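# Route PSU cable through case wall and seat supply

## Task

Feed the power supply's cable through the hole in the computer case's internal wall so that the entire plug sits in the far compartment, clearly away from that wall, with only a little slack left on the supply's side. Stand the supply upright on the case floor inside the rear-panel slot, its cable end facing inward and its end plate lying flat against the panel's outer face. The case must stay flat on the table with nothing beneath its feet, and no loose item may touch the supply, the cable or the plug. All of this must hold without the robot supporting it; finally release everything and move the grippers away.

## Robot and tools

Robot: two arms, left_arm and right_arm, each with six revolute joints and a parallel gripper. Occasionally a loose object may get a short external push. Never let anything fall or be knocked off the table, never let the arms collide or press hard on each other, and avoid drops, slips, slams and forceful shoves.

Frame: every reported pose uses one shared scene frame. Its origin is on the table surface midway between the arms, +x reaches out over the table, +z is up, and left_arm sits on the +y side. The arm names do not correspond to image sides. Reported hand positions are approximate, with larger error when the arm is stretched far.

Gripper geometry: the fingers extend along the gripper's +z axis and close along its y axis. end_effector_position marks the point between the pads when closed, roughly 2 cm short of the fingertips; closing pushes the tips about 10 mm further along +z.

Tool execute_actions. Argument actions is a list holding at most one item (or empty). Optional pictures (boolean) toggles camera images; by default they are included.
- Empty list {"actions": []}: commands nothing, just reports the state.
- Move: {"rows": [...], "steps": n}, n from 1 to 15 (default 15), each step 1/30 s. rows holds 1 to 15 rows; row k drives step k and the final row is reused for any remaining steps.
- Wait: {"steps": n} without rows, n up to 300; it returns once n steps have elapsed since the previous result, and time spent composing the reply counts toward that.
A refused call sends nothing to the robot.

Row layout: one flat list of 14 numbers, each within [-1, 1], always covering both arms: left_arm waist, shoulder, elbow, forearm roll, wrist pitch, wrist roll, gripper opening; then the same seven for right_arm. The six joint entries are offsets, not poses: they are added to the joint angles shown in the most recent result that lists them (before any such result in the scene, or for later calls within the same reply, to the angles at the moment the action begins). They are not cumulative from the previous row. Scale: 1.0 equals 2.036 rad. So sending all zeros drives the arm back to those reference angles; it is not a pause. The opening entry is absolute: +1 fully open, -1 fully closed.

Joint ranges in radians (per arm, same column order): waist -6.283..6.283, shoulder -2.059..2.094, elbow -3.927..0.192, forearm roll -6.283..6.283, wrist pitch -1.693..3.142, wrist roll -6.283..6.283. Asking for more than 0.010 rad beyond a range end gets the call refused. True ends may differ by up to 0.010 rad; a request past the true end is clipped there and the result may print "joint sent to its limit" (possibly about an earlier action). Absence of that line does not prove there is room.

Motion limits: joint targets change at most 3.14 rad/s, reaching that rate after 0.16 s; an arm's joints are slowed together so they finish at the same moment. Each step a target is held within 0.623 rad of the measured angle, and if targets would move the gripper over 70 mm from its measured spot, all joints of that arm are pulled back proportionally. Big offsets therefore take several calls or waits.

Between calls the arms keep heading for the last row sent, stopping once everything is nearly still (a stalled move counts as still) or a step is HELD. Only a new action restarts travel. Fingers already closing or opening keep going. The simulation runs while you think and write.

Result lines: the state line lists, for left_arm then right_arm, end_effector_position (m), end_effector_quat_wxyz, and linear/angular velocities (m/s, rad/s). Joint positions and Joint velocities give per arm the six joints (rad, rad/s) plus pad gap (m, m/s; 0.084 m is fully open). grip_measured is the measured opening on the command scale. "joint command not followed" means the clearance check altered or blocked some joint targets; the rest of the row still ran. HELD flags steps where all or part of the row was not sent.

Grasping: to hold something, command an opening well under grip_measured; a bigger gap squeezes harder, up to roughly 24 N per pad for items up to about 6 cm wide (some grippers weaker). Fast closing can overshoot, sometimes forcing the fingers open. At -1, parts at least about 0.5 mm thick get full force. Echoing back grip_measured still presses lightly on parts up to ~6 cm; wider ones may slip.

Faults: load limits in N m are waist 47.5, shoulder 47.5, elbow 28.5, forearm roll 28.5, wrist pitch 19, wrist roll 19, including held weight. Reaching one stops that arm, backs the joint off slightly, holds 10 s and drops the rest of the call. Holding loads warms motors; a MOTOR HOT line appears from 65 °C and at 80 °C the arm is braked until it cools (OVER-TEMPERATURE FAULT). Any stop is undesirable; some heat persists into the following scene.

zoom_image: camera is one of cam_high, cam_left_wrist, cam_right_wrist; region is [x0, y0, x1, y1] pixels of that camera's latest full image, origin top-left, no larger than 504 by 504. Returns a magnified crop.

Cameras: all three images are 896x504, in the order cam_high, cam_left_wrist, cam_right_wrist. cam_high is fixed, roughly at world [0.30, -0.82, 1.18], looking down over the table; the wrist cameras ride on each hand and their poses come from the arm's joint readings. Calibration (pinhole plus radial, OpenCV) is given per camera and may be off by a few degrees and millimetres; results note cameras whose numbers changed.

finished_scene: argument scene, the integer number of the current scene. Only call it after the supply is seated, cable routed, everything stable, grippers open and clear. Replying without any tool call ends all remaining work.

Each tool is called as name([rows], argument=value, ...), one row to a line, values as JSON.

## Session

execute_actions(actions=[])

Scene clock: 0.00 s of 5400.00 s.
left_arm: end_effector_position=(+0.1433, +0.3879, +0.3952) grip_measured=-0.05 end_effector_quat_wxyz=(+0.708, +0.686, -0.166, -0.013) end_effector_velocity=(-0.000, +0.000, +0.000) end_effector_angular_velocity=(-0.001, +0.001, +0.001) | right_arm: end_effector_position=(+0.2020, +0.2701, +0.2125) grip_measured=+1.00 end_effector_quat_wxyz=(-0.020, -0.515, +0.843, +0.152) end_effector_velocity=(+0.000, -0.000, -0.000) end_effector_angular_velocity=(-0.000, -0.000, +0.000)
Joint positions: left_arm=[ 0.954 -0.03  -1.069 -0.369  2.644  1.463  0.042] | right_arm=[ 1.151  0.544 -1.788  0.315  1.144  2.993  0.084]
Joint velocities: left_arm=[ 0.001  0.     0.     0.     0.001 -0.    -0.   ] | right_arm=[ 0.  0. -0. -0.  0. -0. -0.]
camera_calibration (this result's frames):
cam_left_wrist: T_world_to_cam=[[-0.235621, 0.0412753, 0.970968, -0.330709], [-0.938926, 0.248166, -0.238395, 0.201389], [-0.250801, -0.967838, -0.0197187, 0.547004], [0, 0, 0, 1]] pos_world=[0.248357, 0.493083, 0.379905]
cam_right_wrist: T_world_to_cam=[[-0.865768, 0.427497, 0.260178, 0.0403178], [0.468043, 0.875715, 0.118574, -0.28919], [-0.177152, 0.224432, -0.958252, 0.309274], [0, 0, 0, 1]] pos_world=[0.225048, 0.166602, 0.320163]

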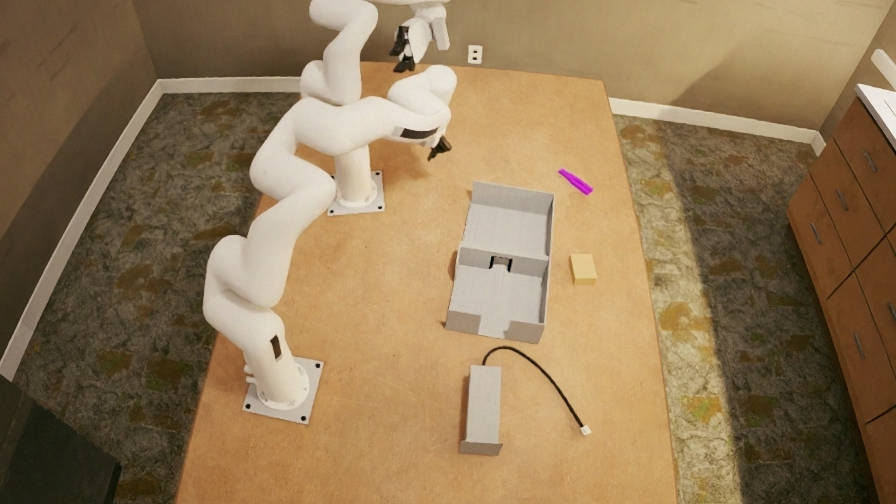

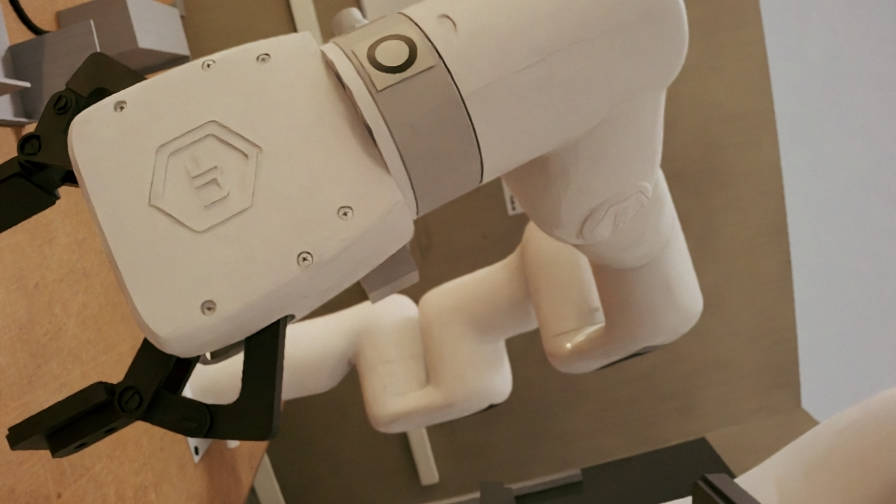

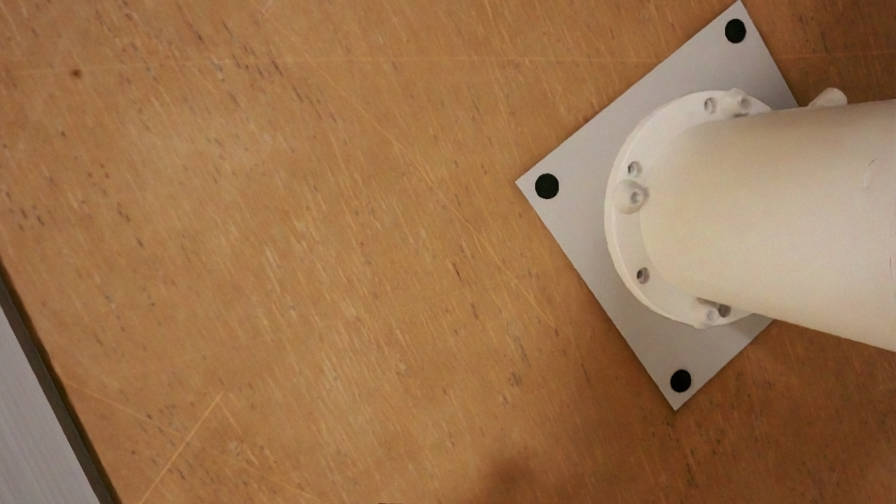

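execute_actions([
  {"rows": [[0,0,0,0,0,0,0, -0.447,0,0,0,0,0,1]], "steps": 12},
], pictures=false)

Scene clock: 5.17 s of 5400.00 s.
left_arm: end_effector_position=(+0.1433, +0.3879, +0.3952) grip_measured=-0.01 end_effector_quat_wxyz=(+0.708, +0.686, -0.166, -0.013) end_effector_velocity=(-0.000, -0.000, -0.000) end_effector_angular_velocity=(-0.001, +0.000, -0.000) | right_arm: end_effector_position=(+0.3171, +0.2053, +0.2125) grip_measured=+1.00 end_effector_quat_wxyz=(-0.005, -0.427, +0.891, +0.154) end_effector_velocity=(+0.328, -0.232, -0.002) end_effector_angular_velocity=(-0.002, +0.002, -0.619)
Joint positions: left_arm=[ 0.954 -0.03  -1.069 -0.369  2.644  1.463  0.044] | right_arm=[ 0.947  0.544 -1.788  0.315  1.144  2.993  0.084]
Joint velocities: left_arm=[-0.    -0.     0.001 -0.     0.    -0.    -0.   ] | right_arm=[-0.619  0.     0.003 -0.    -0.     0.     0.   ]
Steps of this call (steps 1 to 90: nothing new was sent; then 1.77 s passed at rest; steps 91 to 102: all 12 steps of this action). Readings (joint positions):
91: left_arm=[0.954 -0.030 -1.069 -0.369 2.644 1.463] | right_arm=[1.151 0.544 -1.788 0.315 1.144 2.993]
92: left_arm=[0.954 -0.030 -1.069 -0.369 2.644 1.463] | right_arm=[1.148 0.544 -1.788 0.315 1.144 2.993]
94: left_arm=[0.954 -0.030 -1.069 -0.369 2.644 1.463] | right_arm=[1.120 0.544 -1.788 0.315 1.145 2.993]
98: left_arm=[0.954 -0.030 -1.069 -0.369 2.644 1.463] | right_arm=[1.028 0.544 -1.788 0.314 1.144 2.993]
102: the state above

execute_actions([
  {"rows": [[0,0,0,0.1812,-0.6713,-0.058,0, -0.3468,-0.2633,0.2115,-0.1547,0.1009,0.9558,1]], "steps": 15},
], pictures=false)

execute_actions([
  {"steps": 25},
], pictures=false)

execute_actions([
  {"rows": [[-0.6382,-0.0672,-0.0203,0,0,0,0, 0,0,0,0,0,0,1]], "steps": 15},
], pictures=false)

execute_actions([
  {"steps": 45},
])

Scene clock: 12.37 s of 5400.00 s.
left_arm: end_effector_position=(+0.1437, +0.4772, +0.2620) grip_measured=-0.01 end_effector_quat_wxyz=(+0.459, +0.878, -0.106, -0.083) end_effector_velocity=(+0.051, +0.314, -0.256) end_effector_angular_velocity=(+1.565, -0.163, +0.062) | right_arm: end_effector_position=(+0.4640, -0.2239, +0.2820) grip_measured=+1.00 end_effector_quat_wxyz=(+0.000, +0.180, +0.983, +0.044) end_effector_velocity=(-0.248, -0.145, +0.120) end_effector_angular_velocity=(-0.450, +0.277, -2.221)
Joint positions: left_arm=[ 0.954 -0.03  -1.069 -0.119  2.062  1.383  0.044] | right_arm=[ 0.241  0.153 -1.475  0.085  1.293  3.637  0.084]
Joint velocities: left_arm=[ 0.     0.    -0.001  0.362 -1.515 -0.117 -0.   ] | right_arm=[ 0.    -0.841  0.67  -0.492  0.32   2.379  0.   ]
Steps of this call (steps 1 to 60: the robot went on to your last target; steps 61 to 120: nothing new was sent; then 2.70 s passed at rest; steps 121 to 135: all 15 steps of this action). Readings (joint positions):
121: left_arm=[0.954 -0.030 -1.069 -0.369 2.644 1.463] | right_arm=[0.241 0.544 -1.788 0.314 1.144 2.994]
122: left_arm=[0.954 -0.030 -1.069 -0.366 2.640 1.462] | right_arm=[0.241 0.541 -1.785 0.313 1.145 2.998]
124: left_arm=[0.954 -0.030 -1.069 -0.342 2.600 1.455] | right_arm=[0.241 0.511 -1.755 0.292 1.159 3.039]
128: left_arm=[0.954 -0.030 -1.069 -0.239 2.411 1.422] | right_arm=[0.241 0.368 -1.648 0.211 1.211 3.211]
135: the state above

Scene clock: 13.20 s of 5400.00 s.
left_arm: end_effector_position=(+0.1953, +0.6644, +0.2053) grip_measured=-0.01 end_effector_quat_wxyz=(+0.086, +0.991, -0.100, -0.029) end_effector_velocity=(+0.002, +0.006, +0.001) end_effector_angular_velocity=(+0.022, -0.007, -0.001) | right_arm: end_effector_position=(+0.4198, -0.2500, +0.2997) grip_measured=+1.00 end_effector_quat_wxyz=(+0.000, +0.731, +0.683, -0.000) end_effector_velocity=(-0.000, +0.000, +0.000) end_effector_angular_velocity=(+0.000, -0.000, -0.029)
Joint positions: left_arm=[ 0.954 -0.03  -1.069 -0.     1.28   1.345  0.044] | right_arm=[ 0.241  0.009 -1.357 -0.     1.349  4.936  0.084]
Joint velocities: left_arm=[-0.    -0.    -0.002  0.003 -0.021 -0.001 -0.   ] | right_arm=[-0.    -0.002  0.001  0.     0.001  0.029 -0.   ]
Steps of this call (steps 1 to 25: the robot went on to your last target). Readings (joint positions):
1: left_arm=[0.954 -0.030 -1.069 -0.108 2.011 1.380] | right_arm=[0.241 0.126 -1.453 0.069 1.304 3.719]
2: left_arm=[0.954 -0.030 -1.069 -0.097 1.960 1.376] | right_arm=[0.241 0.101 -1.433 0.055 1.313 3.806]
4: left_arm=[0.954 -0.030 -1.069 -0.079 1.858 1.371] | right_arm=[0.241 0.061 -1.402 0.032 1.328 3.985]
8: left_arm=[0.954 -0.030 -1.069 -0.050 1.651 1.361] | right_arm=[0.241 0.024 -1.370 0.009 1.343 4.345]
25: the state above

Scene clock: 13.70 s of 5400.00 s.
left_arm: end_effector_position=(+0.3253, +0.5852, +0.2402) grip_measured=-0.01 end_effector_quat_wxyz=(+0.042, +0.959, -0.279, -0.023) end_effector_velocity=(+0.269, -0.254, +0.060) end_effector_angular_velocity=(+0.100, -0.101, -0.870) | right_arm: end_effector_position=(+0.4198, -0.2500, +0.2997) grip_measured=+1.00 end_effector_quat_wxyz=(+0.000, +0.731, +0.683, -0.000) end_effector_velocity=(+0.000, +0.000, +0.000) end_effector_angular_velocity=(+0.000, -0.000, -0.001)
Joint positions: left_arm=[ 0.59  -0.095 -1.089 -0.     1.28   1.345  0.044] | right_arm=[ 0.241  0.009 -1.357 -0.     1.349  4.936  0.084]
Joint velocities: left_arm=[-0.87  -0.111 -0.032 -0.     0.001 -0.    -0.   ] | right_arm=[-0.     0.    -0.     0.     0.     0.001 -0.   ]
Steps of this call (steps 1 to 15: all 15 steps of this action). Readings (joint positions):
1: left_arm=[0.954 -0.030 -1.069 -0.000 1.280 1.345] | right_arm=[0.241 0.008 -1.357 -0.000 1.349 4.937]
2: left_arm=[0.951 -0.031 -1.069 0.000 1.279 1.345] | right_arm=[0.241 0.008 -1.357 -0.000 1.349 4.937]
4: left_arm=[0.916 -0.038 -1.070 0.001 1.279 1.345] | right_arm=[0.241 0.009 -1.357 -0.000 1.349 4.936]
8: left_arm=[0.793 -0.064 -1.080 -0.000 1.279 1.345] | right_arm=[0.241 0.009 -1.357 -0.000 1.349 4.936]
15: the state above

Scene clock: 15.20 s of 5400.00 s.
left_arm: end_effector_position=(+0.4492, +0.2206, +0.2797) grip_measured=-0.01 end_effector_quat_wxyz=(-0.001, -0.732, +0.682, +0.001) end_effector_velocity=(+0.000, -0.003, +0.001) end_effector_angular_velocity=(-0.001, -0.002, -0.007) | right_arm: end_effector_position=(+0.4198, -0.2500, +0.2997) grip_measured=+1.00 end_effector_quat_wxyz=(+0.000, +0.731, +0.683, -0.000) end_effector_velocity=(-0.000, +0.000, -0.000) end_effector_angular_velocity=(+0.000, +0.000, -0.001)
Joint positions: left_arm=[-0.344 -0.167 -1.11  -0.     1.28   1.345  0.044] | right_arm=[ 0.241  0.009 -1.357 -0.     1.349  4.936  0.084]
Joint velocities: left_arm=[-0.006 -0.    -0.001 -0.    -0.     0.001  0.   ] | right_arm=[ 0.     0.     0.     0.    -0.     0.001 -0.   ]
Steps of this call (steps 1 to 45: the robot went on to your last target). Readings (joint positions):
1: left_arm=[0.561 -0.098 -1.090 -0.000 1.280 1.345] | right_arm=[0.241 0.009 -1.357 -0.000 1.349 4.936]
2: left_arm=[0.532 -0.102 -1.091 -0.000 1.280 1.345] | right_arm=[0.241 0.009 -1.357 -0.000 1.349 4.936]
4: left_arm=[0.473 -0.108 -1.093 -0.000 1.280 1.345] | right_arm=[0.241 0.009 -1.357 -0.000 1.349 4.936]
8: left_arm=[0.357 -0.119 -1.096 -0.000 1.280 1.345] | right_arm=[0.241 0.009 -1.357 -0.000 1.349 4.936]
45: the state above
camera_calibration (this result's frames):
cam_left_wrist: T_world_to_cam=[[-0.998598, -0.0493489, -0.0191377, 0.500099], [-0.0494529, 0.998764, 0.00499926, -0.130542], [0.0188673, 0.00593866, -0.999804, 0.397721], [0, 0, 0, 1]] pos_world=[0.485438, 0.152698, 0.407866]
cam_right_wrist: T_world_to_cam=[[0.9975, -0.0680869, -0.0188987, -0.393986], [-0.0681684, -0.997667, -0.00370312, -0.152595], [-0.0186024, 0.00498215, -0.999815, 0.439154], [0, 0, 0, 1]] pos_world=[0.390769, -0.181252, 0.431061]

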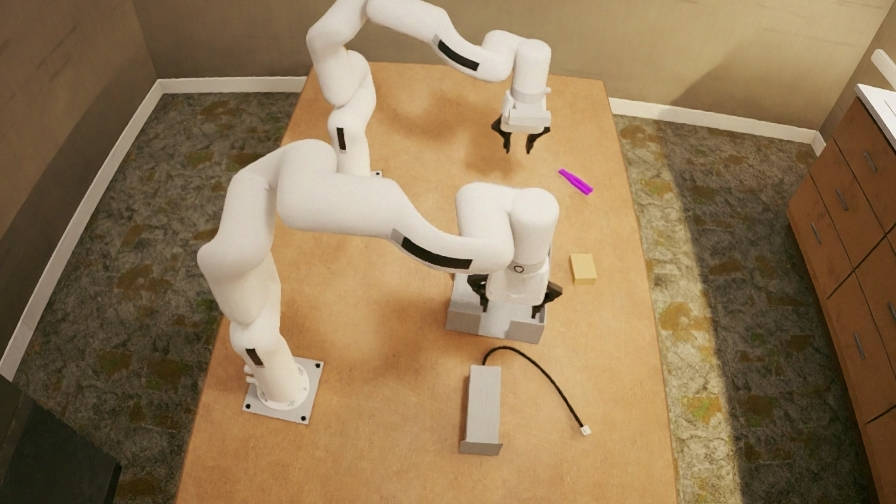

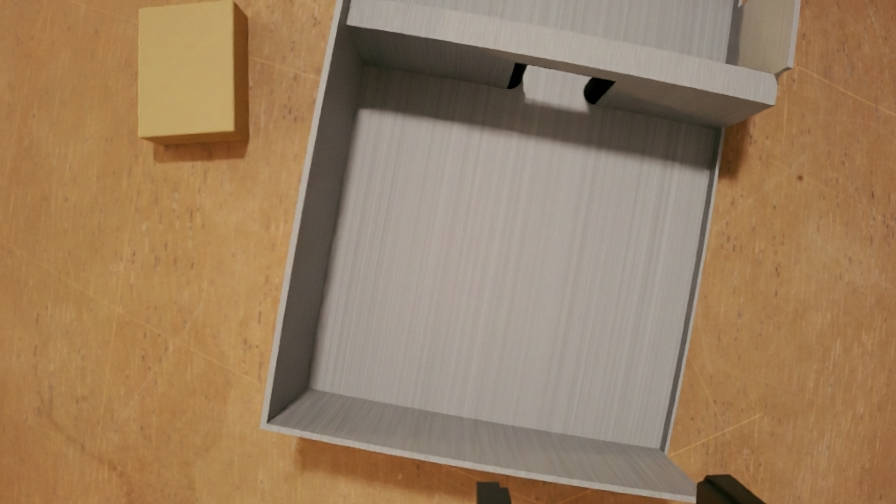

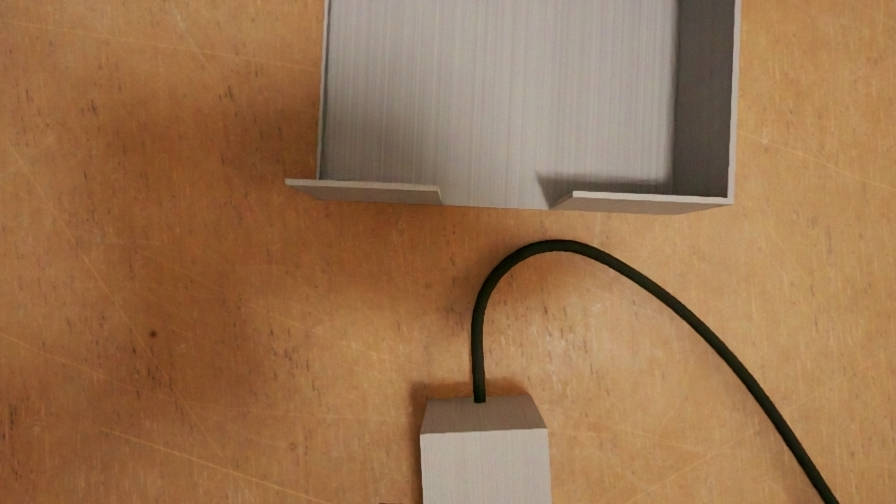

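execute_actions([
  {"rows": [[0,0,0,0,0,0,0, -0.0804,0.3921,-0.2598,0,-0.1328,-1.0,0]], "steps": 15},
], pictures=false)

execute_actions([
  {"steps": 25},
], pictures=false)

execute_actions([
  {"rows": [[0,0,0,0,0,0,0, 0,0,0,0,0,-0.9273,0]], "steps": 15},
], pictures=false)

execute_actions([
  {"steps": 22},
])

Scene clock: 52.13 s of 5400.00 s.
left_arm: end_effector_position=(+0.4492, +0.2205, +0.2797) grip_measured=-0.01 end_effector_quat_wxyz=(-0.001, -0.732, +0.682, +0.001) end_effector_velocity=(+0.000, +0.000, +0.000) end_effector_angular_velocity=(-0.000, +0.000, +0.001) | right_arm: end_effector_position=(+0.5363, -0.2852, +0.2141) grip_measured=-0.01 end_effector_quat_wxyz=(+0.010, +0.603, +0.798, +0.008) end_effector_velocity=(+0.194, -0.091, -0.277) end_effector_angular_velocity=(-0.037, +0.061, +1.065)
Joint positions: left_arm=[-0.344 -0.167 -1.11  -0.     1.28   1.345  0.044] | right_arm=[ 0.152  0.416 -1.644 -0.     1.202  4.502  0.044]
Joint velocities: left_arm=[ 0.001  0.    -0.001 -0.     0.    -0.001 -0.   ] | right_arm=[-0.174  0.913 -0.563 -0.001 -0.287 -1.24  -0.   ]
From where the robot then was, a joint's target lay farther than a number of 1.0 reaches, so one or more steps of this call were cut to that.
Steps of this call (steps 1 to 15: the robot went on to your last target; steps 16 to 90: nothing new was sent; then 33.43 s passed at rest; steps 91 to 105: all 15 steps of this action). Readings (joint positions):
91: left_arm=[-0.345 -0.167 -1.110 -0.000 1.280 1.345] | right_arm=[0.241 0.009 -1.358 -0.000 1.349 4.936]
92: left_arm=[-0.345 -0.167 -1.110 -0.000 1.280 1.345] | right_arm=[0.240 0.012 -1.361 -0.000 1.348 4.931]
94: left_arm=[-0.345 -0.167 -1.110 -0.000 1.280 1.345] | right_arm=[0.231 0.048 -1.395 -0.000 1.331 4.891]
98: left_arm=[-0.344 -0.167 -1.110 -0.000 1.280 1.345] | right_arm=[0.196 0.189 -1.504 -0.000 1.275 4.754]
105: the state above

Scene clock: 52.97 s of 5400.00 s.
left_arm: end_effector_position=(+0.4492, +0.2206, +0.2797) grip_measured=-0.01 end_effector_quat_wxyz=(-0.001, -0.732, +0.682, +0.001) end_effector_velocity=(+0.000, -0.000, +0.000) end_effector_angular_velocity=(-0.000, -0.001, -0.003) | right_arm: end_effector_position=(+0.6001, -0.3298, +0.0818) grip_measured=-0.01 end_effector_quat_wxyz=(+0.001, -0.102, +0.995, -0.000) end_effector_velocity=(-0.001, -0.002, -0.008) end_effector_angular_velocity=(+0.000, +0.009, +0.303)
Joint positions: left_arm=[-0.344 -0.167 -1.11  -0.     1.28   1.345  0.044] | right_arm=[ 0.078  0.805 -1.886 -0.     1.079  2.93   0.044]
Joint velocities: left_arm=[-0.    -0.    -0.    -0.    -0.     0.003 -0.   ] | right_arm=[-0.003  0.015 -0.003  0.001 -0.003 -0.306 -0.   ]
Steps of this call (steps 1 to 25: the robot went on to your last target). Readings (joint positions):
1: left_arm=[-0.344 -0.167 -1.110 -0.000 1.280 1.345] | right_arm=[0.146 0.446 -1.663 -0.000 1.193 4.459]
2: left_arm=[-0.344 -0.167 -1.110 -0.000 1.280 1.345] | right_arm=[0.141 0.476 -1.681 -0.000 1.183 4.414]
4: left_arm=[-0.344 -0.167 -1.110 -0.000 1.280 1.345] | right_arm=[0.129 0.534 -1.717 -0.000 1.165 4.316]
8: left_arm=[-0.344 -0.167 -1.110 -0.000 1.280 1.345] | right_arm=[0.109 0.643 -1.784 -0.000 1.131 4.073]
25: the state above

Scene clock: 53.47 s of 5400.00 s.
left_arm: end_effector_position=(+0.4492, +0.2206, +0.2797) grip_measured=-0.01 end_effector_quat_wxyz=(-0.001, -0.732, +0.682, +0.001) end_effector_velocity=(+0.000, -0.001, +0.001) end_effector_angular_velocity=(-0.000, -0.002, -0.001) | right_arm: end_effector_position=(+0.6001, -0.3298, +0.0818) grip_measured=-0.01 end_effector_quat_wxyz=(+0.001, -0.552, +0.834, -0.001) end_effector_velocity=(-0.000, +0.000, -0.000) end_effector_angular_velocity=(-0.006, +0.001, +2.688)
Joint positions: left_arm=[-0.344 -0.167 -1.11  -0.     1.28   1.345  0.044] | right_arm=[ 0.078  0.805 -1.886 -0.     1.079  1.964  0.044]
Joint velocities: left_arm=[-0.001  0.    -0.001  0.    -0.001 -0.    -0.   ] | right_arm=[ 0.    -0.     0.     0.     0.    -2.688 -0.   ]
Steps of this call (steps 1 to 15: all 15 steps of this action). Readings (joint positions):
1: left_arm=[-0.344 -0.167 -1.110 -0.000 1.280 1.345] | right_arm=[0.078 0.805 -1.886 -0.000 1.079 2.921]
2: left_arm=[-0.344 -0.167 -1.110 -0.000 1.280 1.345] | right_arm=[0.078 0.805 -1.886 -0.000 1.079 2.911]
4: left_arm=[-0.344 -0.167 -1.110 -0.000 1.280 1.345] | right_arm=[0.078 0.806 -1.886 -0.000 1.079 2.862]
8: left_arm=[-0.344 -0.167 -1.110 -0.000 1.280 1.345] | right_arm=[0.078 0.805 -1.886 -0.000 1.079 2.595]
15: the state above

Scene clock: 54.20 s of 5400.00 s.
left_arm: end_effector_position=(+0.4492, +0.2206, +0.2797) grip_measured=-0.01 end_effector_quat_wxyz=(-0.001, -0.732, +0.682, +0.001) end_effector_velocity=(-0.000, +0.000, -0.000) end_effector_angular_velocity=(+0.000, +0.000, +0.001) | right_arm: end_effector_position=(+0.6001, -0.3298, +0.0818) grip_measured=-0.01 end_effector_quat_wxyz=(-0.000, +0.865, -0.502, +0.001) end_effector_velocity=(-0.000, -0.000, -0.001) end_effector_angular_velocity=(-0.001, +0.001, +0.021)
Joint positions: left_arm=[-0.344 -0.167 -1.11  -0.     1.28   1.345  0.044] | right_arm=[ 0.078  0.805 -1.886 -0.     1.079  1.044  0.044]
Joint velocities: left_arm=[ 0.001 -0.     0.    -0.     0.     0.    -0.   ] | right_arm=[ 0.     0.     0.001 -0.001 -0.    -0.021  0.   ]
Steps of this call (steps 1 to 22: the robot went on to your last target). Readings (joint positions):
1: left_arm=[-0.344 -0.167 -1.110 -0.000 1.280 1.345] | right_arm=[0.078 0.805 -1.886 -0.000 1.079 1.874]
2: left_arm=[-0.344 -0.167 -1.110 -0.000 1.280 1.345] | right_arm=[0.078 0.805 -1.886 -0.000 1.079 1.784]
4: left_arm=[-0.344 -0.167 -1.110 -0.000 1.280 1.345] | right_arm=[0.078 0.805 -1.886 -0.000 1.079 1.604]
8: left_arm=[-0.344 -0.167 -1.110 -0.000 1.280 1.345] | right_arm=[0.078 0.805 -1.886 -0.000 1.079 1.267]
22: the state above
camera_calibration (this result's frames):
cam_left_wrist: T_world_to_cam=[[-0.998598, -0.0493489, -0.0191379, 0.500099], [-0.0494529, 0.998764, 0.00499921, -0.130542], [0.0188675, 0.00593863, -0.999804, 0.397721], [0, 0, 0, 1]] pos_world=[0.485438, 0.152698, 0.407866]
cam_right_wrist: T_world_to_cam=[[-0.868294, -0.495632, -0.0203696, 0.39539], [-0.495629, 0.868516, -0.00553658, 0.651359], [0.0204355, 0.00528841, -0.999777, 0.201698], [0, 0, 0, 1]] pos_world=[0.662025, -0.370815, 0.213313]

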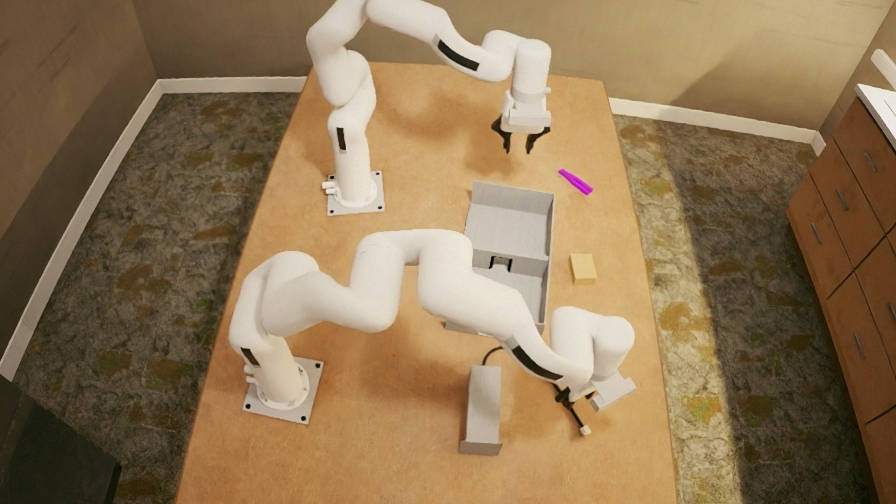

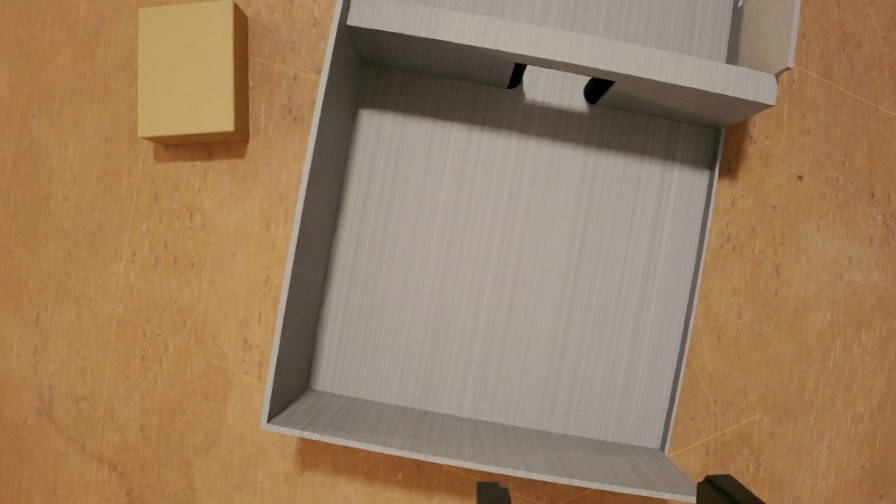

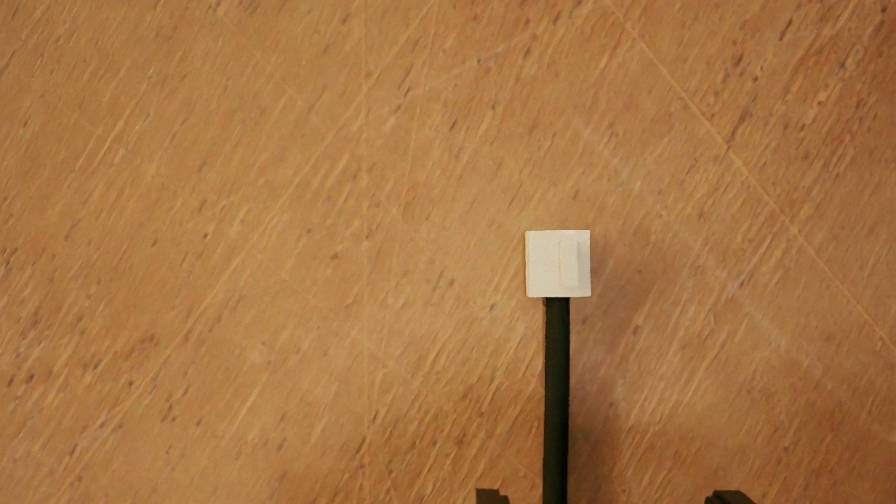

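execute_actions([
  {"rows": [[0,0,0,0,0,0,0, 0,0.0386,0.0129,0,-0.0505,0,0]], "steps": 15},
], pictures=false)

execute_actions([
  {"steps": 10},
], pictures=false)

execute_actions([
  {"rows": [[0,0,0,0,0,0,0, 0,0,0,0,0,0,-1]], "steps": 14},
], pictures=false)

Scene clock: 58.50 s of 5400.00 s.
left_arm: end_effector_position=(+0.4492, +0.2206, +0.2797) grip_measured=-0.01 end_effector_quat_wxyz=(-0.001, -0.732, +0.682, +0.001) end_effector_velocity=(+0.000, -0.000, +0.000) end_effector_angular_velocity=(-0.000, -0.000, -0.001) | right_arm: end_effector_position=(+0.6010, -0.3298, +0.0299) grip_measured=-0.01 end_effector_quat_wxyz=(-0.001, +0.865, -0.502, +0.002) end_effector_velocity=(-0.006, -0.000, -0.014) end_effector_angular_velocity=(-0.000, +0.016, +0.001)
Joint positions: left_arm=[-0.344 -0.167 -1.11  -0.     1.28   1.345  0.044] | right_arm=[ 0.078  0.881 -1.862 -0.     0.977  1.044  0.044]
Joint velocities: left_arm=[-0.001  0.    -0.    -0.    -0.     0.001 -0.   ] | right_arm=[-0.     0.014  0.014 -0.001 -0.012 -0.    -0.   ]
Steps of this call (steps 1 to 30: the robot went on to your last target; steps 31 to 90: nothing new was sent; then 0.80 s passed at rest; steps 91 to 105: all 15 steps of this action). Readings (joint positions):
91: left_arm=[-0.344 -0.167 -1.110 -0.000 1.280 1.345] | right_arm=[0.078 0.805 -1.886 -0.000 1.079 1.042]
92: left_arm=[-0.344 -0.167 -1.110 -0.000 1.280 1.345] | right_arm=[0.078 0.807 -1.886 -0.000 1.075 1.042]
94: left_arm=[-0.344 -0.167 -1.110 -0.000 1.280 1.345] | right_arm=[0.078 0.827 -1.883 -0.000 1.041 1.043]
98: left_arm=[-0.344 -0.167 -1.110 -0.000 1.280 1.345] | right_arm=[0.078 0.877 -1.857 -0.000 0.994 1.044]
105: the state above

Scene clock: 58.83 s of 5400.00 s.
left_arm: end_effector_position=(+0.4492, +0.2206, +0.2797) grip_measured=-0.01 end_effector_quat_wxyz=(-0.001, -0.732, +0.682, +0.001) end_effector_velocity=(-0.000, +0.000, -0.000) end_effector_angular_velocity=(+0.000, +0.000, +0.002) | right_arm: end_effector_position=(+0.5998, -0.3298, +0.0275) grip_measured=-0.01 end_effector_quat_wxyz=(-0.000, +0.865, -0.502, +0.000) end_effector_velocity=(-0.000, +0.000, -0.001) end_effector_angular_velocity=(+0.000, +0.001, -0.002)
Joint positions: left_arm=[-0.344 -0.167 -1.11  -0.     1.28   1.345  0.044] | right_arm=[ 0.078  0.883 -1.86  -0.     0.976  1.044  0.044]
Joint velocities: left_arm=[ 0.001  0.     0.001 -0.    -0.    -0.002 -0.   ] | right_arm=[ 0.     0.001  0.     0.    -0.     0.002 -0.   ]
Steps of this call (steps 1 to 10: the robot went on to your last target). Readings (joint positions):
1: left_arm=[-0.344 -0.167 -1.110 -0.000 1.280 1.345] | right_arm=[0.078 0.881 -1.862 -0.000 0.977 1.044]
2: left_arm=[-0.344 -0.167 -1.110 -0.000 1.280 1.345] | right_arm=[0.078 0.882 -1.861 -0.000 0.977 1.044]
4: left_arm=[-0.344 -0.167 -1.110 -0.000 1.280 1.345] | right_arm=[0.078 0.883 -1.860 -0.000 0.977 1.044]
8: left_arm=[-0.344 -0.167 -1.110 -0.000 1.280 1.345] | right_arm=[0.078 0.883 -1.860 -0.000 0.977 1.044]
10: the state above

Scene clock: 59.30 s of 5400.00 s.
left_arm: end_effector_position=(+0.4492, +0.2206, +0.2797) grip_measured=-0.01 end_effector_quat_wxyz=(-0.001, -0.732, +0.682, +0.001) end_effector_velocity=(+0.000, +0.000, +0.000) end_effector_angular_velocity=(-0.000, -0.001, +0.002) | right_arm: end_effector_position=(+0.5998, -0.3298, +0.0275) grip_measured=-0.86 end_effector_quat_wxyz=(-0.000, +0.865, -0.502, +0.000) end_effector_velocity=(+0.000, +0.000, +0.000) end_effector_angular_velocity=(+0.000, -0.001, -0.001)
Joint positions: left_arm=[-0.344 -0.167 -1.11  -0.     1.28   1.345  0.044] | right_arm=[ 0.078  0.883 -1.86  -0.     0.976  1.044  0.006]
Joint velocities: left_arm=[ 0.001 -0.     0.    -0.    -0.    -0.001  0.   ] | right_arm=[-0.     0.    -0.002  0.     0.     0.     0.   ]
Steps of this call (steps 1 to 14: all 14 steps of this action). Readings (joint positions):
1: left_arm=[-0.344 -0.167 -1.110 -0.000 1.280 1.345] | right_arm=[0.078 0.883 -1.860 -0.000 0.976 1.044]
2: left_arm=[-0.344 -0.167 -1.110 -0.000 1.280 1.345] | right_arm=[0.078 0.883 -1.860 -0.000 0.976 1.044]
4: left_arm=[-0.344 -0.167 -1.110 -0.000 1.280 1.345] | right_arm=[0.078 0.883 -1.860 -0.000 0.976 1.044]
8: left_arm=[-0.344 -0.167 -1.110 -0.000 1.280 1.345] | right_arm=[0.078 0.883 -1.860 -0.000 0.976 1.044]
14: the state above

execute_actions([
  {"rows": [[0,0,0,0,0,0,0, 0.0837,-0.0984,-0.0245,0,0.1234,-0.5307,-1]], "steps": 15},
], pictures=false)

execute_actions([
  {"steps": 14},
], pictures=false)

execute_actions([
  {"rows": [[0,0,0,0,0,0,0, 0.1721,-0.1794,0.2751,0,-0.0957,-0.4448,-1]], "steps": 15},
], pictures=false)

execute_actions([
  {"steps": 20},
])

Scene clock: 71.87 s of 5400.00 s.
left_arm: end_effector_position=(+0.4492, +0.2206, +0.2797) grip_measured=-0.01 end_effector_quat_wxyz=(-0.001, -0.732, +0.682, +0.001) end_effector_velocity=(-0.000, -0.000, -0.000) end_effector_angular_velocity=(+0.000, +0.000, +0.002) | right_arm: end_effector_position=(+0.5889, -0.2447, +0.1293) grip_measured=-0.86 end_effector_quat_wxyz=(+0.000, +0.993, -0.117, +0.000) end_effector_velocity=(-0.052, +0.179, +0.221) end_effector_angular_velocity=(+0.001, -0.010, +2.747)
Joint positions: left_arm=[-0.344 -0.167 -1.11  -0.     1.28   1.345  0.044] | right_arm=[ 0.209  0.729 -1.898 -0.     1.168  0.357  0.006]
Joint velocities: left_arm=[-0.     0.     0.    -0.    -0.    -0.002  0.   ] | right_arm=[ 0.282 -0.33  -0.087  0.001  0.407 -2.466 -0.   ]
Steps of this call (steps 1 to 15: the robot went on to your last target; steps 16 to 90: nothing new was sent; then 9.07 s passed at rest; steps 91 to 105: all 15 steps of this action). Readings (joint positions):
91: left_arm=[-0.344 -0.167 -1.110 -0.000 1.280 1.345] | right_arm=[0.078 0.883 -1.860 -0.000 0.977 1.044]
92: left_arm=[-0.344 -0.167 -1.110 -0.000 1.280 1.345] | right_arm=[0.078 0.882 -1.860 -0.000 0.978 1.040]
94: left_arm=[-0.344 -0.167 -1.110 -0.000 1.280 1.345] | right_arm=[0.087 0.872 -1.860 -0.000 0.995 0.999]
98: left_arm=[-0.344 -0.167 -1.110 -0.000 1.280 1.345] | right_arm=[0.136 0.815 -1.878 -0.000 1.061 0.819]
105: the state above

Scene clock: 72.33 s of 5400.00 s.
left_arm: end_effector_position=(+0.4492, +0.2206, +0.2797) grip_measured=-0.01 end_effector_quat_wxyz=(-0.001, -0.732, +0.682, +0.001) end_effector_velocity=(-0.000, +0.000, -0.000) end_effector_angular_velocity=(+0.000, +0.000, +0.003) | right_arm: end_effector_position=(+0.5795, -0.2209, +0.1590) grip_measured=-0.86 end_effector_quat_wxyz=(+0.000, +0.995, +0.097, -0.001) end_effector_velocity=(+0.002, +0.005, +0.010) end_effector_angular_velocity=(+0.002, -0.014, +0.047)
Joint positions: left_arm=[-0.344 -0.167 -1.11  -0.     1.28   1.345  0.044] | right_arm=[ 0.247  0.684 -1.909 -0.     1.227 -0.032  0.006]
Joint velocities: left_arm=[ 0.001 -0.     0.001  0.    -0.001 -0.002 -0.   ] | right_arm=[ 0.007 -0.01  -0.009 -0.001  0.005 -0.04  -0.   ]
Steps of this call (steps 1 to 14: the robot went on to your last target). Readings (joint positions):
1: left_arm=[-0.344 -0.167 -1.110 -0.000 1.280 1.345] | right_arm=[0.218 0.719 -1.901 -0.000 1.181 0.276]
2: left_arm=[-0.344 -0.167 -1.110 -0.000 1.280 1.345] | right_arm=[0.226 0.709 -1.904 -0.000 1.193 0.201]
4: left_arm=[-0.344 -0.167 -1.110 -0.000 1.280 1.345] | right_arm=[0.238 0.695 -1.908 -0.000 1.210 0.085]
8: left_arm=[-0.344 -0.167 -1.110 -0.000 1.280 1.345] | right_arm=[0.245 0.686 -1.909 -0.000 1.223 -0.006]
14: the state above

Scene clock: 72.83 s of 5400.00 s.
left_arm: end_effector_position=(+0.4492, +0.2206, +0.2797) grip_measured=-0.01 end_effector_quat_wxyz=(-0.001, -0.732, +0.682, +0.001) end_effector_velocity=(+0.000, +0.000, +0.000) end_effector_angular_velocity=(-0.000, -0.000, +0.001) | right_arm: end_effector_position=(+0.4888, -0.1042, +0.1627) grip_measured=-0.86 end_effector_quat_wxyz=(+0.000, +0.893, +0.450, -0.000) end_effector_velocity=(-0.258, +0.228, -0.007) end_effector_angular_velocity=(-0.001, +0.007, +2.106)
Joint positions: left_arm=[-0.344 -0.167 -1.11  -0.     1.28   1.345  0.044] | right_arm=[ 0.469  0.453 -1.556 -0.     1.104 -0.549  0.006]
Joint velocities: left_arm=[ 0.    -0.    -0.    -0.     0.    -0.001  0.   ] | right_arm=[ 0.523 -0.547  0.844  0.    -0.291 -1.583  0.   ]
Steps of this call (steps 1 to 15: all 15 steps of this action). Readings (joint positions):
1: left_arm=[-0.344 -0.167 -1.110 -0.000 1.280 1.345] | right_arm=[0.247 0.684 -1.909 -0.000 1.227 -0.033]
2: left_arm=[-0.344 -0.167 -1.110 -0.000 1.280 1.345] | right_arm=[0.249 0.681 -1.906 -0.000 1.226 -0.038]
4: left_arm=[-0.344 -0.167 -1.110 -0.000 1.280 1.345] | right_arm=[0.266 0.659 -1.870 -0.001 1.213 -0.079]
8: left_arm=[-0.344 -0.167 -1.110 -0.000 1.280 1.345] | right_arm=[0.348 0.580 -1.751 -0.000 1.172 -0.221]
15: the state above

Scene clock: 73.50 s of 5400.00 s.
left_arm: end_effector_position=(+0.4492, +0.2206, +0.2797) grip_measured=-0.01 end_effector_quat_wxyz=(-0.001, -0.732, +0.682, +0.001) end_effector_velocity=(+0.000, +0.000, +0.000) end_effector_angular_velocity=(-0.000, -0.001, +0.001) | right_arm: end_effector_position=(+0.4217, -0.0562, +0.1590) grip_measured=-0.86 end_effector_quat_wxyz=(-0.000, +0.749, +0.662, -0.001) end_effector_velocity=(-0.003, +0.002, -0.000) end_effector_angular_velocity=(+0.001, +0.001, +0.013)
Joint positions: left_arm=[-0.344 -0.167 -1.11  -0.     1.28   1.345  0.044] | right_arm=[ 0.597  0.319 -1.35  -0.     1.032 -0.936  0.006]
Joint velocities: left_arm=[ 0.     0.    -0.001  0.    -0.    -0.001 -0.   ] | right_arm=[ 0.006 -0.004  0.006  0.001 -0.001 -0.008 -0.   ]
Steps of this call (steps 1 to 20: the robot went on to your last target). Readings (joint positions):
1: left_arm=[-0.344 -0.167 -1.110 -0.000 1.280 1.345] | right_arm=[0.487 0.434 -1.527 -0.000 1.094 -0.602]
2: left_arm=[-0.344 -0.167 -1.110 -0.000 1.280 1.345] | right_arm=[0.504 0.416 -1.499 -0.000 1.084 -0.656]
4: left_arm=[-0.344 -0.167 -1.110 -0.000 1.280 1.345] | right_arm=[0.540 0.379 -1.443 -0.000 1.065 -0.761]
8: left_arm=[-0.344 -0.167 -1.110 -0.000 1.280 1.345] | right_arm=[0.585 0.334 -1.372 -0.000 1.041 -0.892]
20: the state above
camera_calibration (this result's frames):
cam_left_wrist: T_world_to_cam=[[-0.998598, -0.0493486, -0.019138, 0.500099], [-0.0494526, 0.998764, 0.00499918, -0.130542], [0.0188676, 0.0059386, -0.999804, 0.397721], [0, 0, 0, 1]] pos_world=[0.485438, 0.152697, 0.407866]
cam_right_wrist: T_world_to_cam=[[0.992212, -0.122955, -0.0199591, -0.385955], [-0.123032, -0.992399, -0.00268655, 0.0636494], [-0.019477, 0.00512123, -0.999797, 0.297866], [0, 0, 0, 1]] pos_world=[0.396581, 0.0141851, 0.290273]

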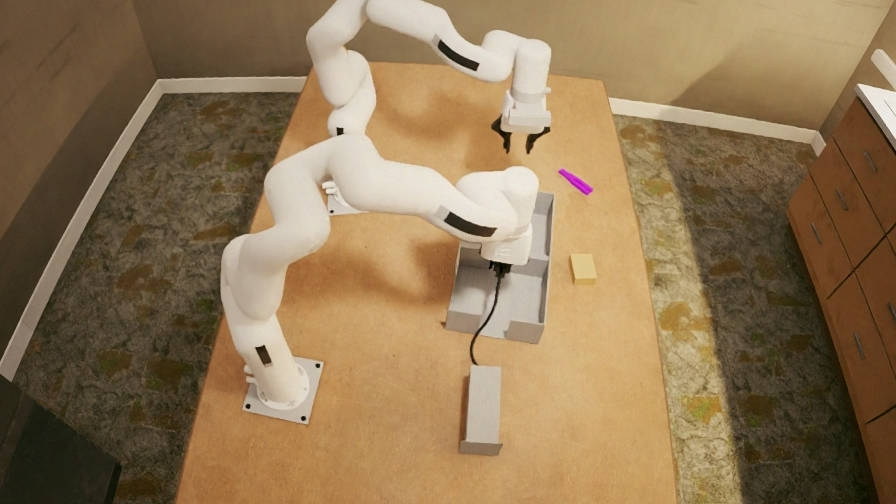

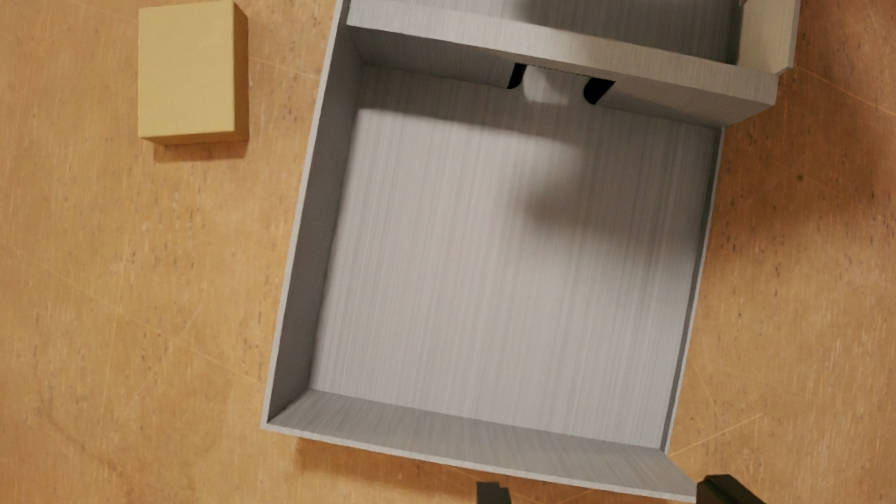

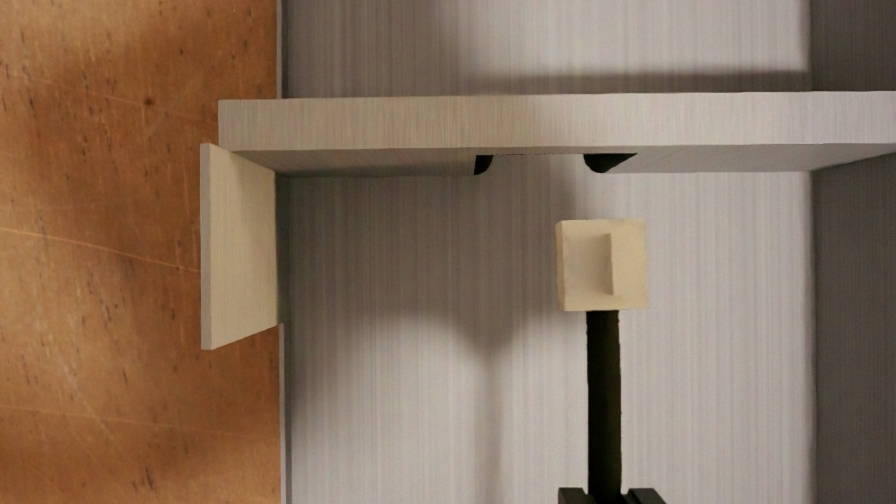

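execute_actions([
  {"rows": [[0,0,0,0,0,0,0, 0.0008,0.0876,0.0492,0,-0.1373,-0.005,-1]], "steps": 15},
], pictures=false)

execute_actions([
  {"steps": 14},
])

Scene clock: 76.77 s of 5400.00 s.
left_arm: end_effector_position=(+0.4492, +0.2206, +0.2797) grip_measured=-0.01 end_effector_quat_wxyz=(-0.001, -0.732, +0.682, +0.001) end_effector_velocity=(-0.000, +0.000, -0.000) end_effector_angular_velocity=(+0.000, +0.000, -0.001) | right_arm: end_effector_position=(+0.4210, -0.0555, +0.0462) grip_measured=-0.86 end_effector_quat_wxyz=(-0.000, +0.745, +0.667, -0.002) end_effector_velocity=(+0.024, +0.014, -0.007) end_effector_angular_velocity=(+0.049, -0.087, +0.005)
Joint positions: left_arm=[-0.344 -0.167 -1.11  -0.     1.28   1.345  0.044] | right_arm=[ 0.598  0.492 -1.253 -0.     0.764 -0.946  0.006]
Joint velocities: left_arm=[ 0.    -0.     0.     0.     0.     0.001 -0.   ] | right_arm=[ 0.     0.035 -0.009 -0.    -0.125 -0.004 -0.   ]
Steps of this call (steps 1 to 15: the robot went on to your last target; steps 16 to 83: nothing new was sent; steps 84 to 98: all 15 steps of this action). Readings (joint positions):
84: left_arm=[-0.344 -0.167 -1.110 -0.000 1.280 1.345] | right_arm=[0.597 0.319 -1.349 -0.000 1.032 -0.937]
85: left_arm=[-0.344 -0.167 -1.110 -0.000 1.280 1.345] | right_arm=[0.597 0.320 -1.348 -0.000 1.028 -0.938]
87: left_arm=[-0.344 -0.167 -1.110 -0.000 1.280 1.345] | right_arm=[0.598 0.341 -1.340 -0.000 0.988 -0.939]
91: left_arm=[-0.344 -0.167 -1.110 -0.000 1.280 1.345] | right_arm=[0.598 0.425 -1.288 -0.000 0.869 -0.943]
98: the state above

Scene clock: 77.23 s of 5400.00 s.
left_arm: end_effector_position=(+0.4492, +0.2206, +0.2797) grip_measured=-0.01 end_effector_quat_wxyz=(-0.001, -0.732, +0.682, +0.001) end_effector_velocity=(-0.000, -0.000, -0.000) end_effector_angular_velocity=(+0.000, +0.000, -0.000) | right_arm: end_effector_position=(+0.4213, -0.0553, +0.0430) grip_measured=-0.86 end_effector_quat_wxyz=(+0.000, +0.745, +0.667, -0.000) end_effector_velocity=(-0.000, -0.000, -0.001) end_effector_angular_velocity=(-0.000, +0.001, +0.000)
Joint positions: left_arm=[-0.344 -0.167 -1.11  -0.     1.28   1.345  0.044] | right_arm=[ 0.598  0.497 -1.25  -0.     0.753 -0.947  0.006]
Joint velocities: left_arm=[-0.001 -0.     0.    -0.     0.    -0.001  0.   ] | right_arm=[ 0.     0.002  0.     0.001 -0.001 -0.001 -0.   ]
Steps of this call (steps 1 to 14: the robot went on to your last target). Readings (joint positions):
1: left_arm=[-0.344 -0.167 -1.110 -0.000 1.280 1.345] | right_arm=[0.598 0.493 -1.253 -0.000 0.761 -0.946]
2: left_arm=[-0.344 -0.167 -1.110 -0.000 1.280 1.345] | right_arm=[0.598 0.493 -1.253 -0.000 0.758 -0.946]
4: left_arm=[-0.344 -0.167 -1.110 -0.000 1.280 1.345] | right_arm=[0.598 0.495 -1.252 -0.000 0.756 -0.947]
8: left_arm=[-0.344 -0.167 -1.110 -0.000 1.280 1.345] | right_arm=[0.598 0.496 -1.250 -0.000 0.754 -0.947]
14: the state above
camera_calibration (this result's frames):
cam_left_wrist: T_world_to_cam=[[-0.998598, -0.0493486, -0.0191379, 0.500099], [-0.0494526, 0.998764, 0.00499931, -0.130542], [0.0188675, 0.00593872, -0.999804, 0.397721], [0, 0, 0, 1]] pos_world=[0.485438, 0.152697, 0.407866]
cam_right_wrist: T_world_to_cam=[[0.993629, -0.111126, -0.0187864, -0.387811], [-0.111213, -0.99379, -0.00364547, 0.0591334], [-0.0182647, 0.00571153, -0.999817, 0.181415], [0, 0, 0, 1]] pos_world=[0.395231, 0.0146342, 0.174311]

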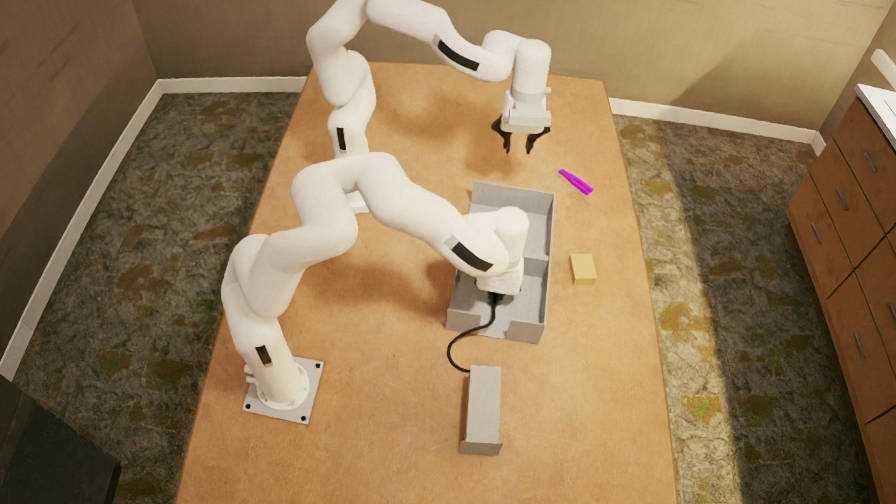

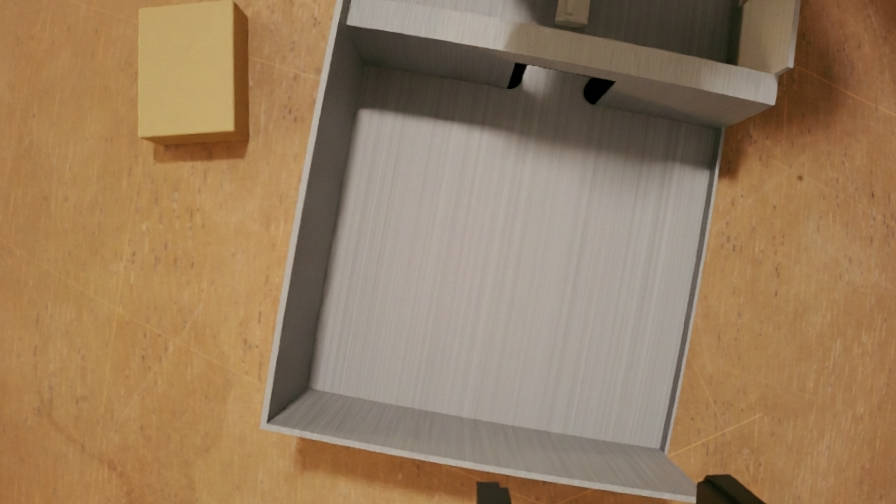

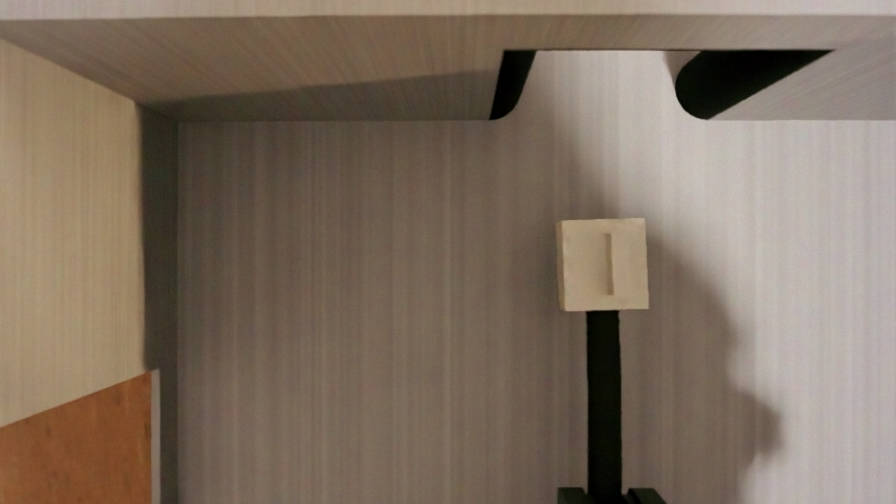

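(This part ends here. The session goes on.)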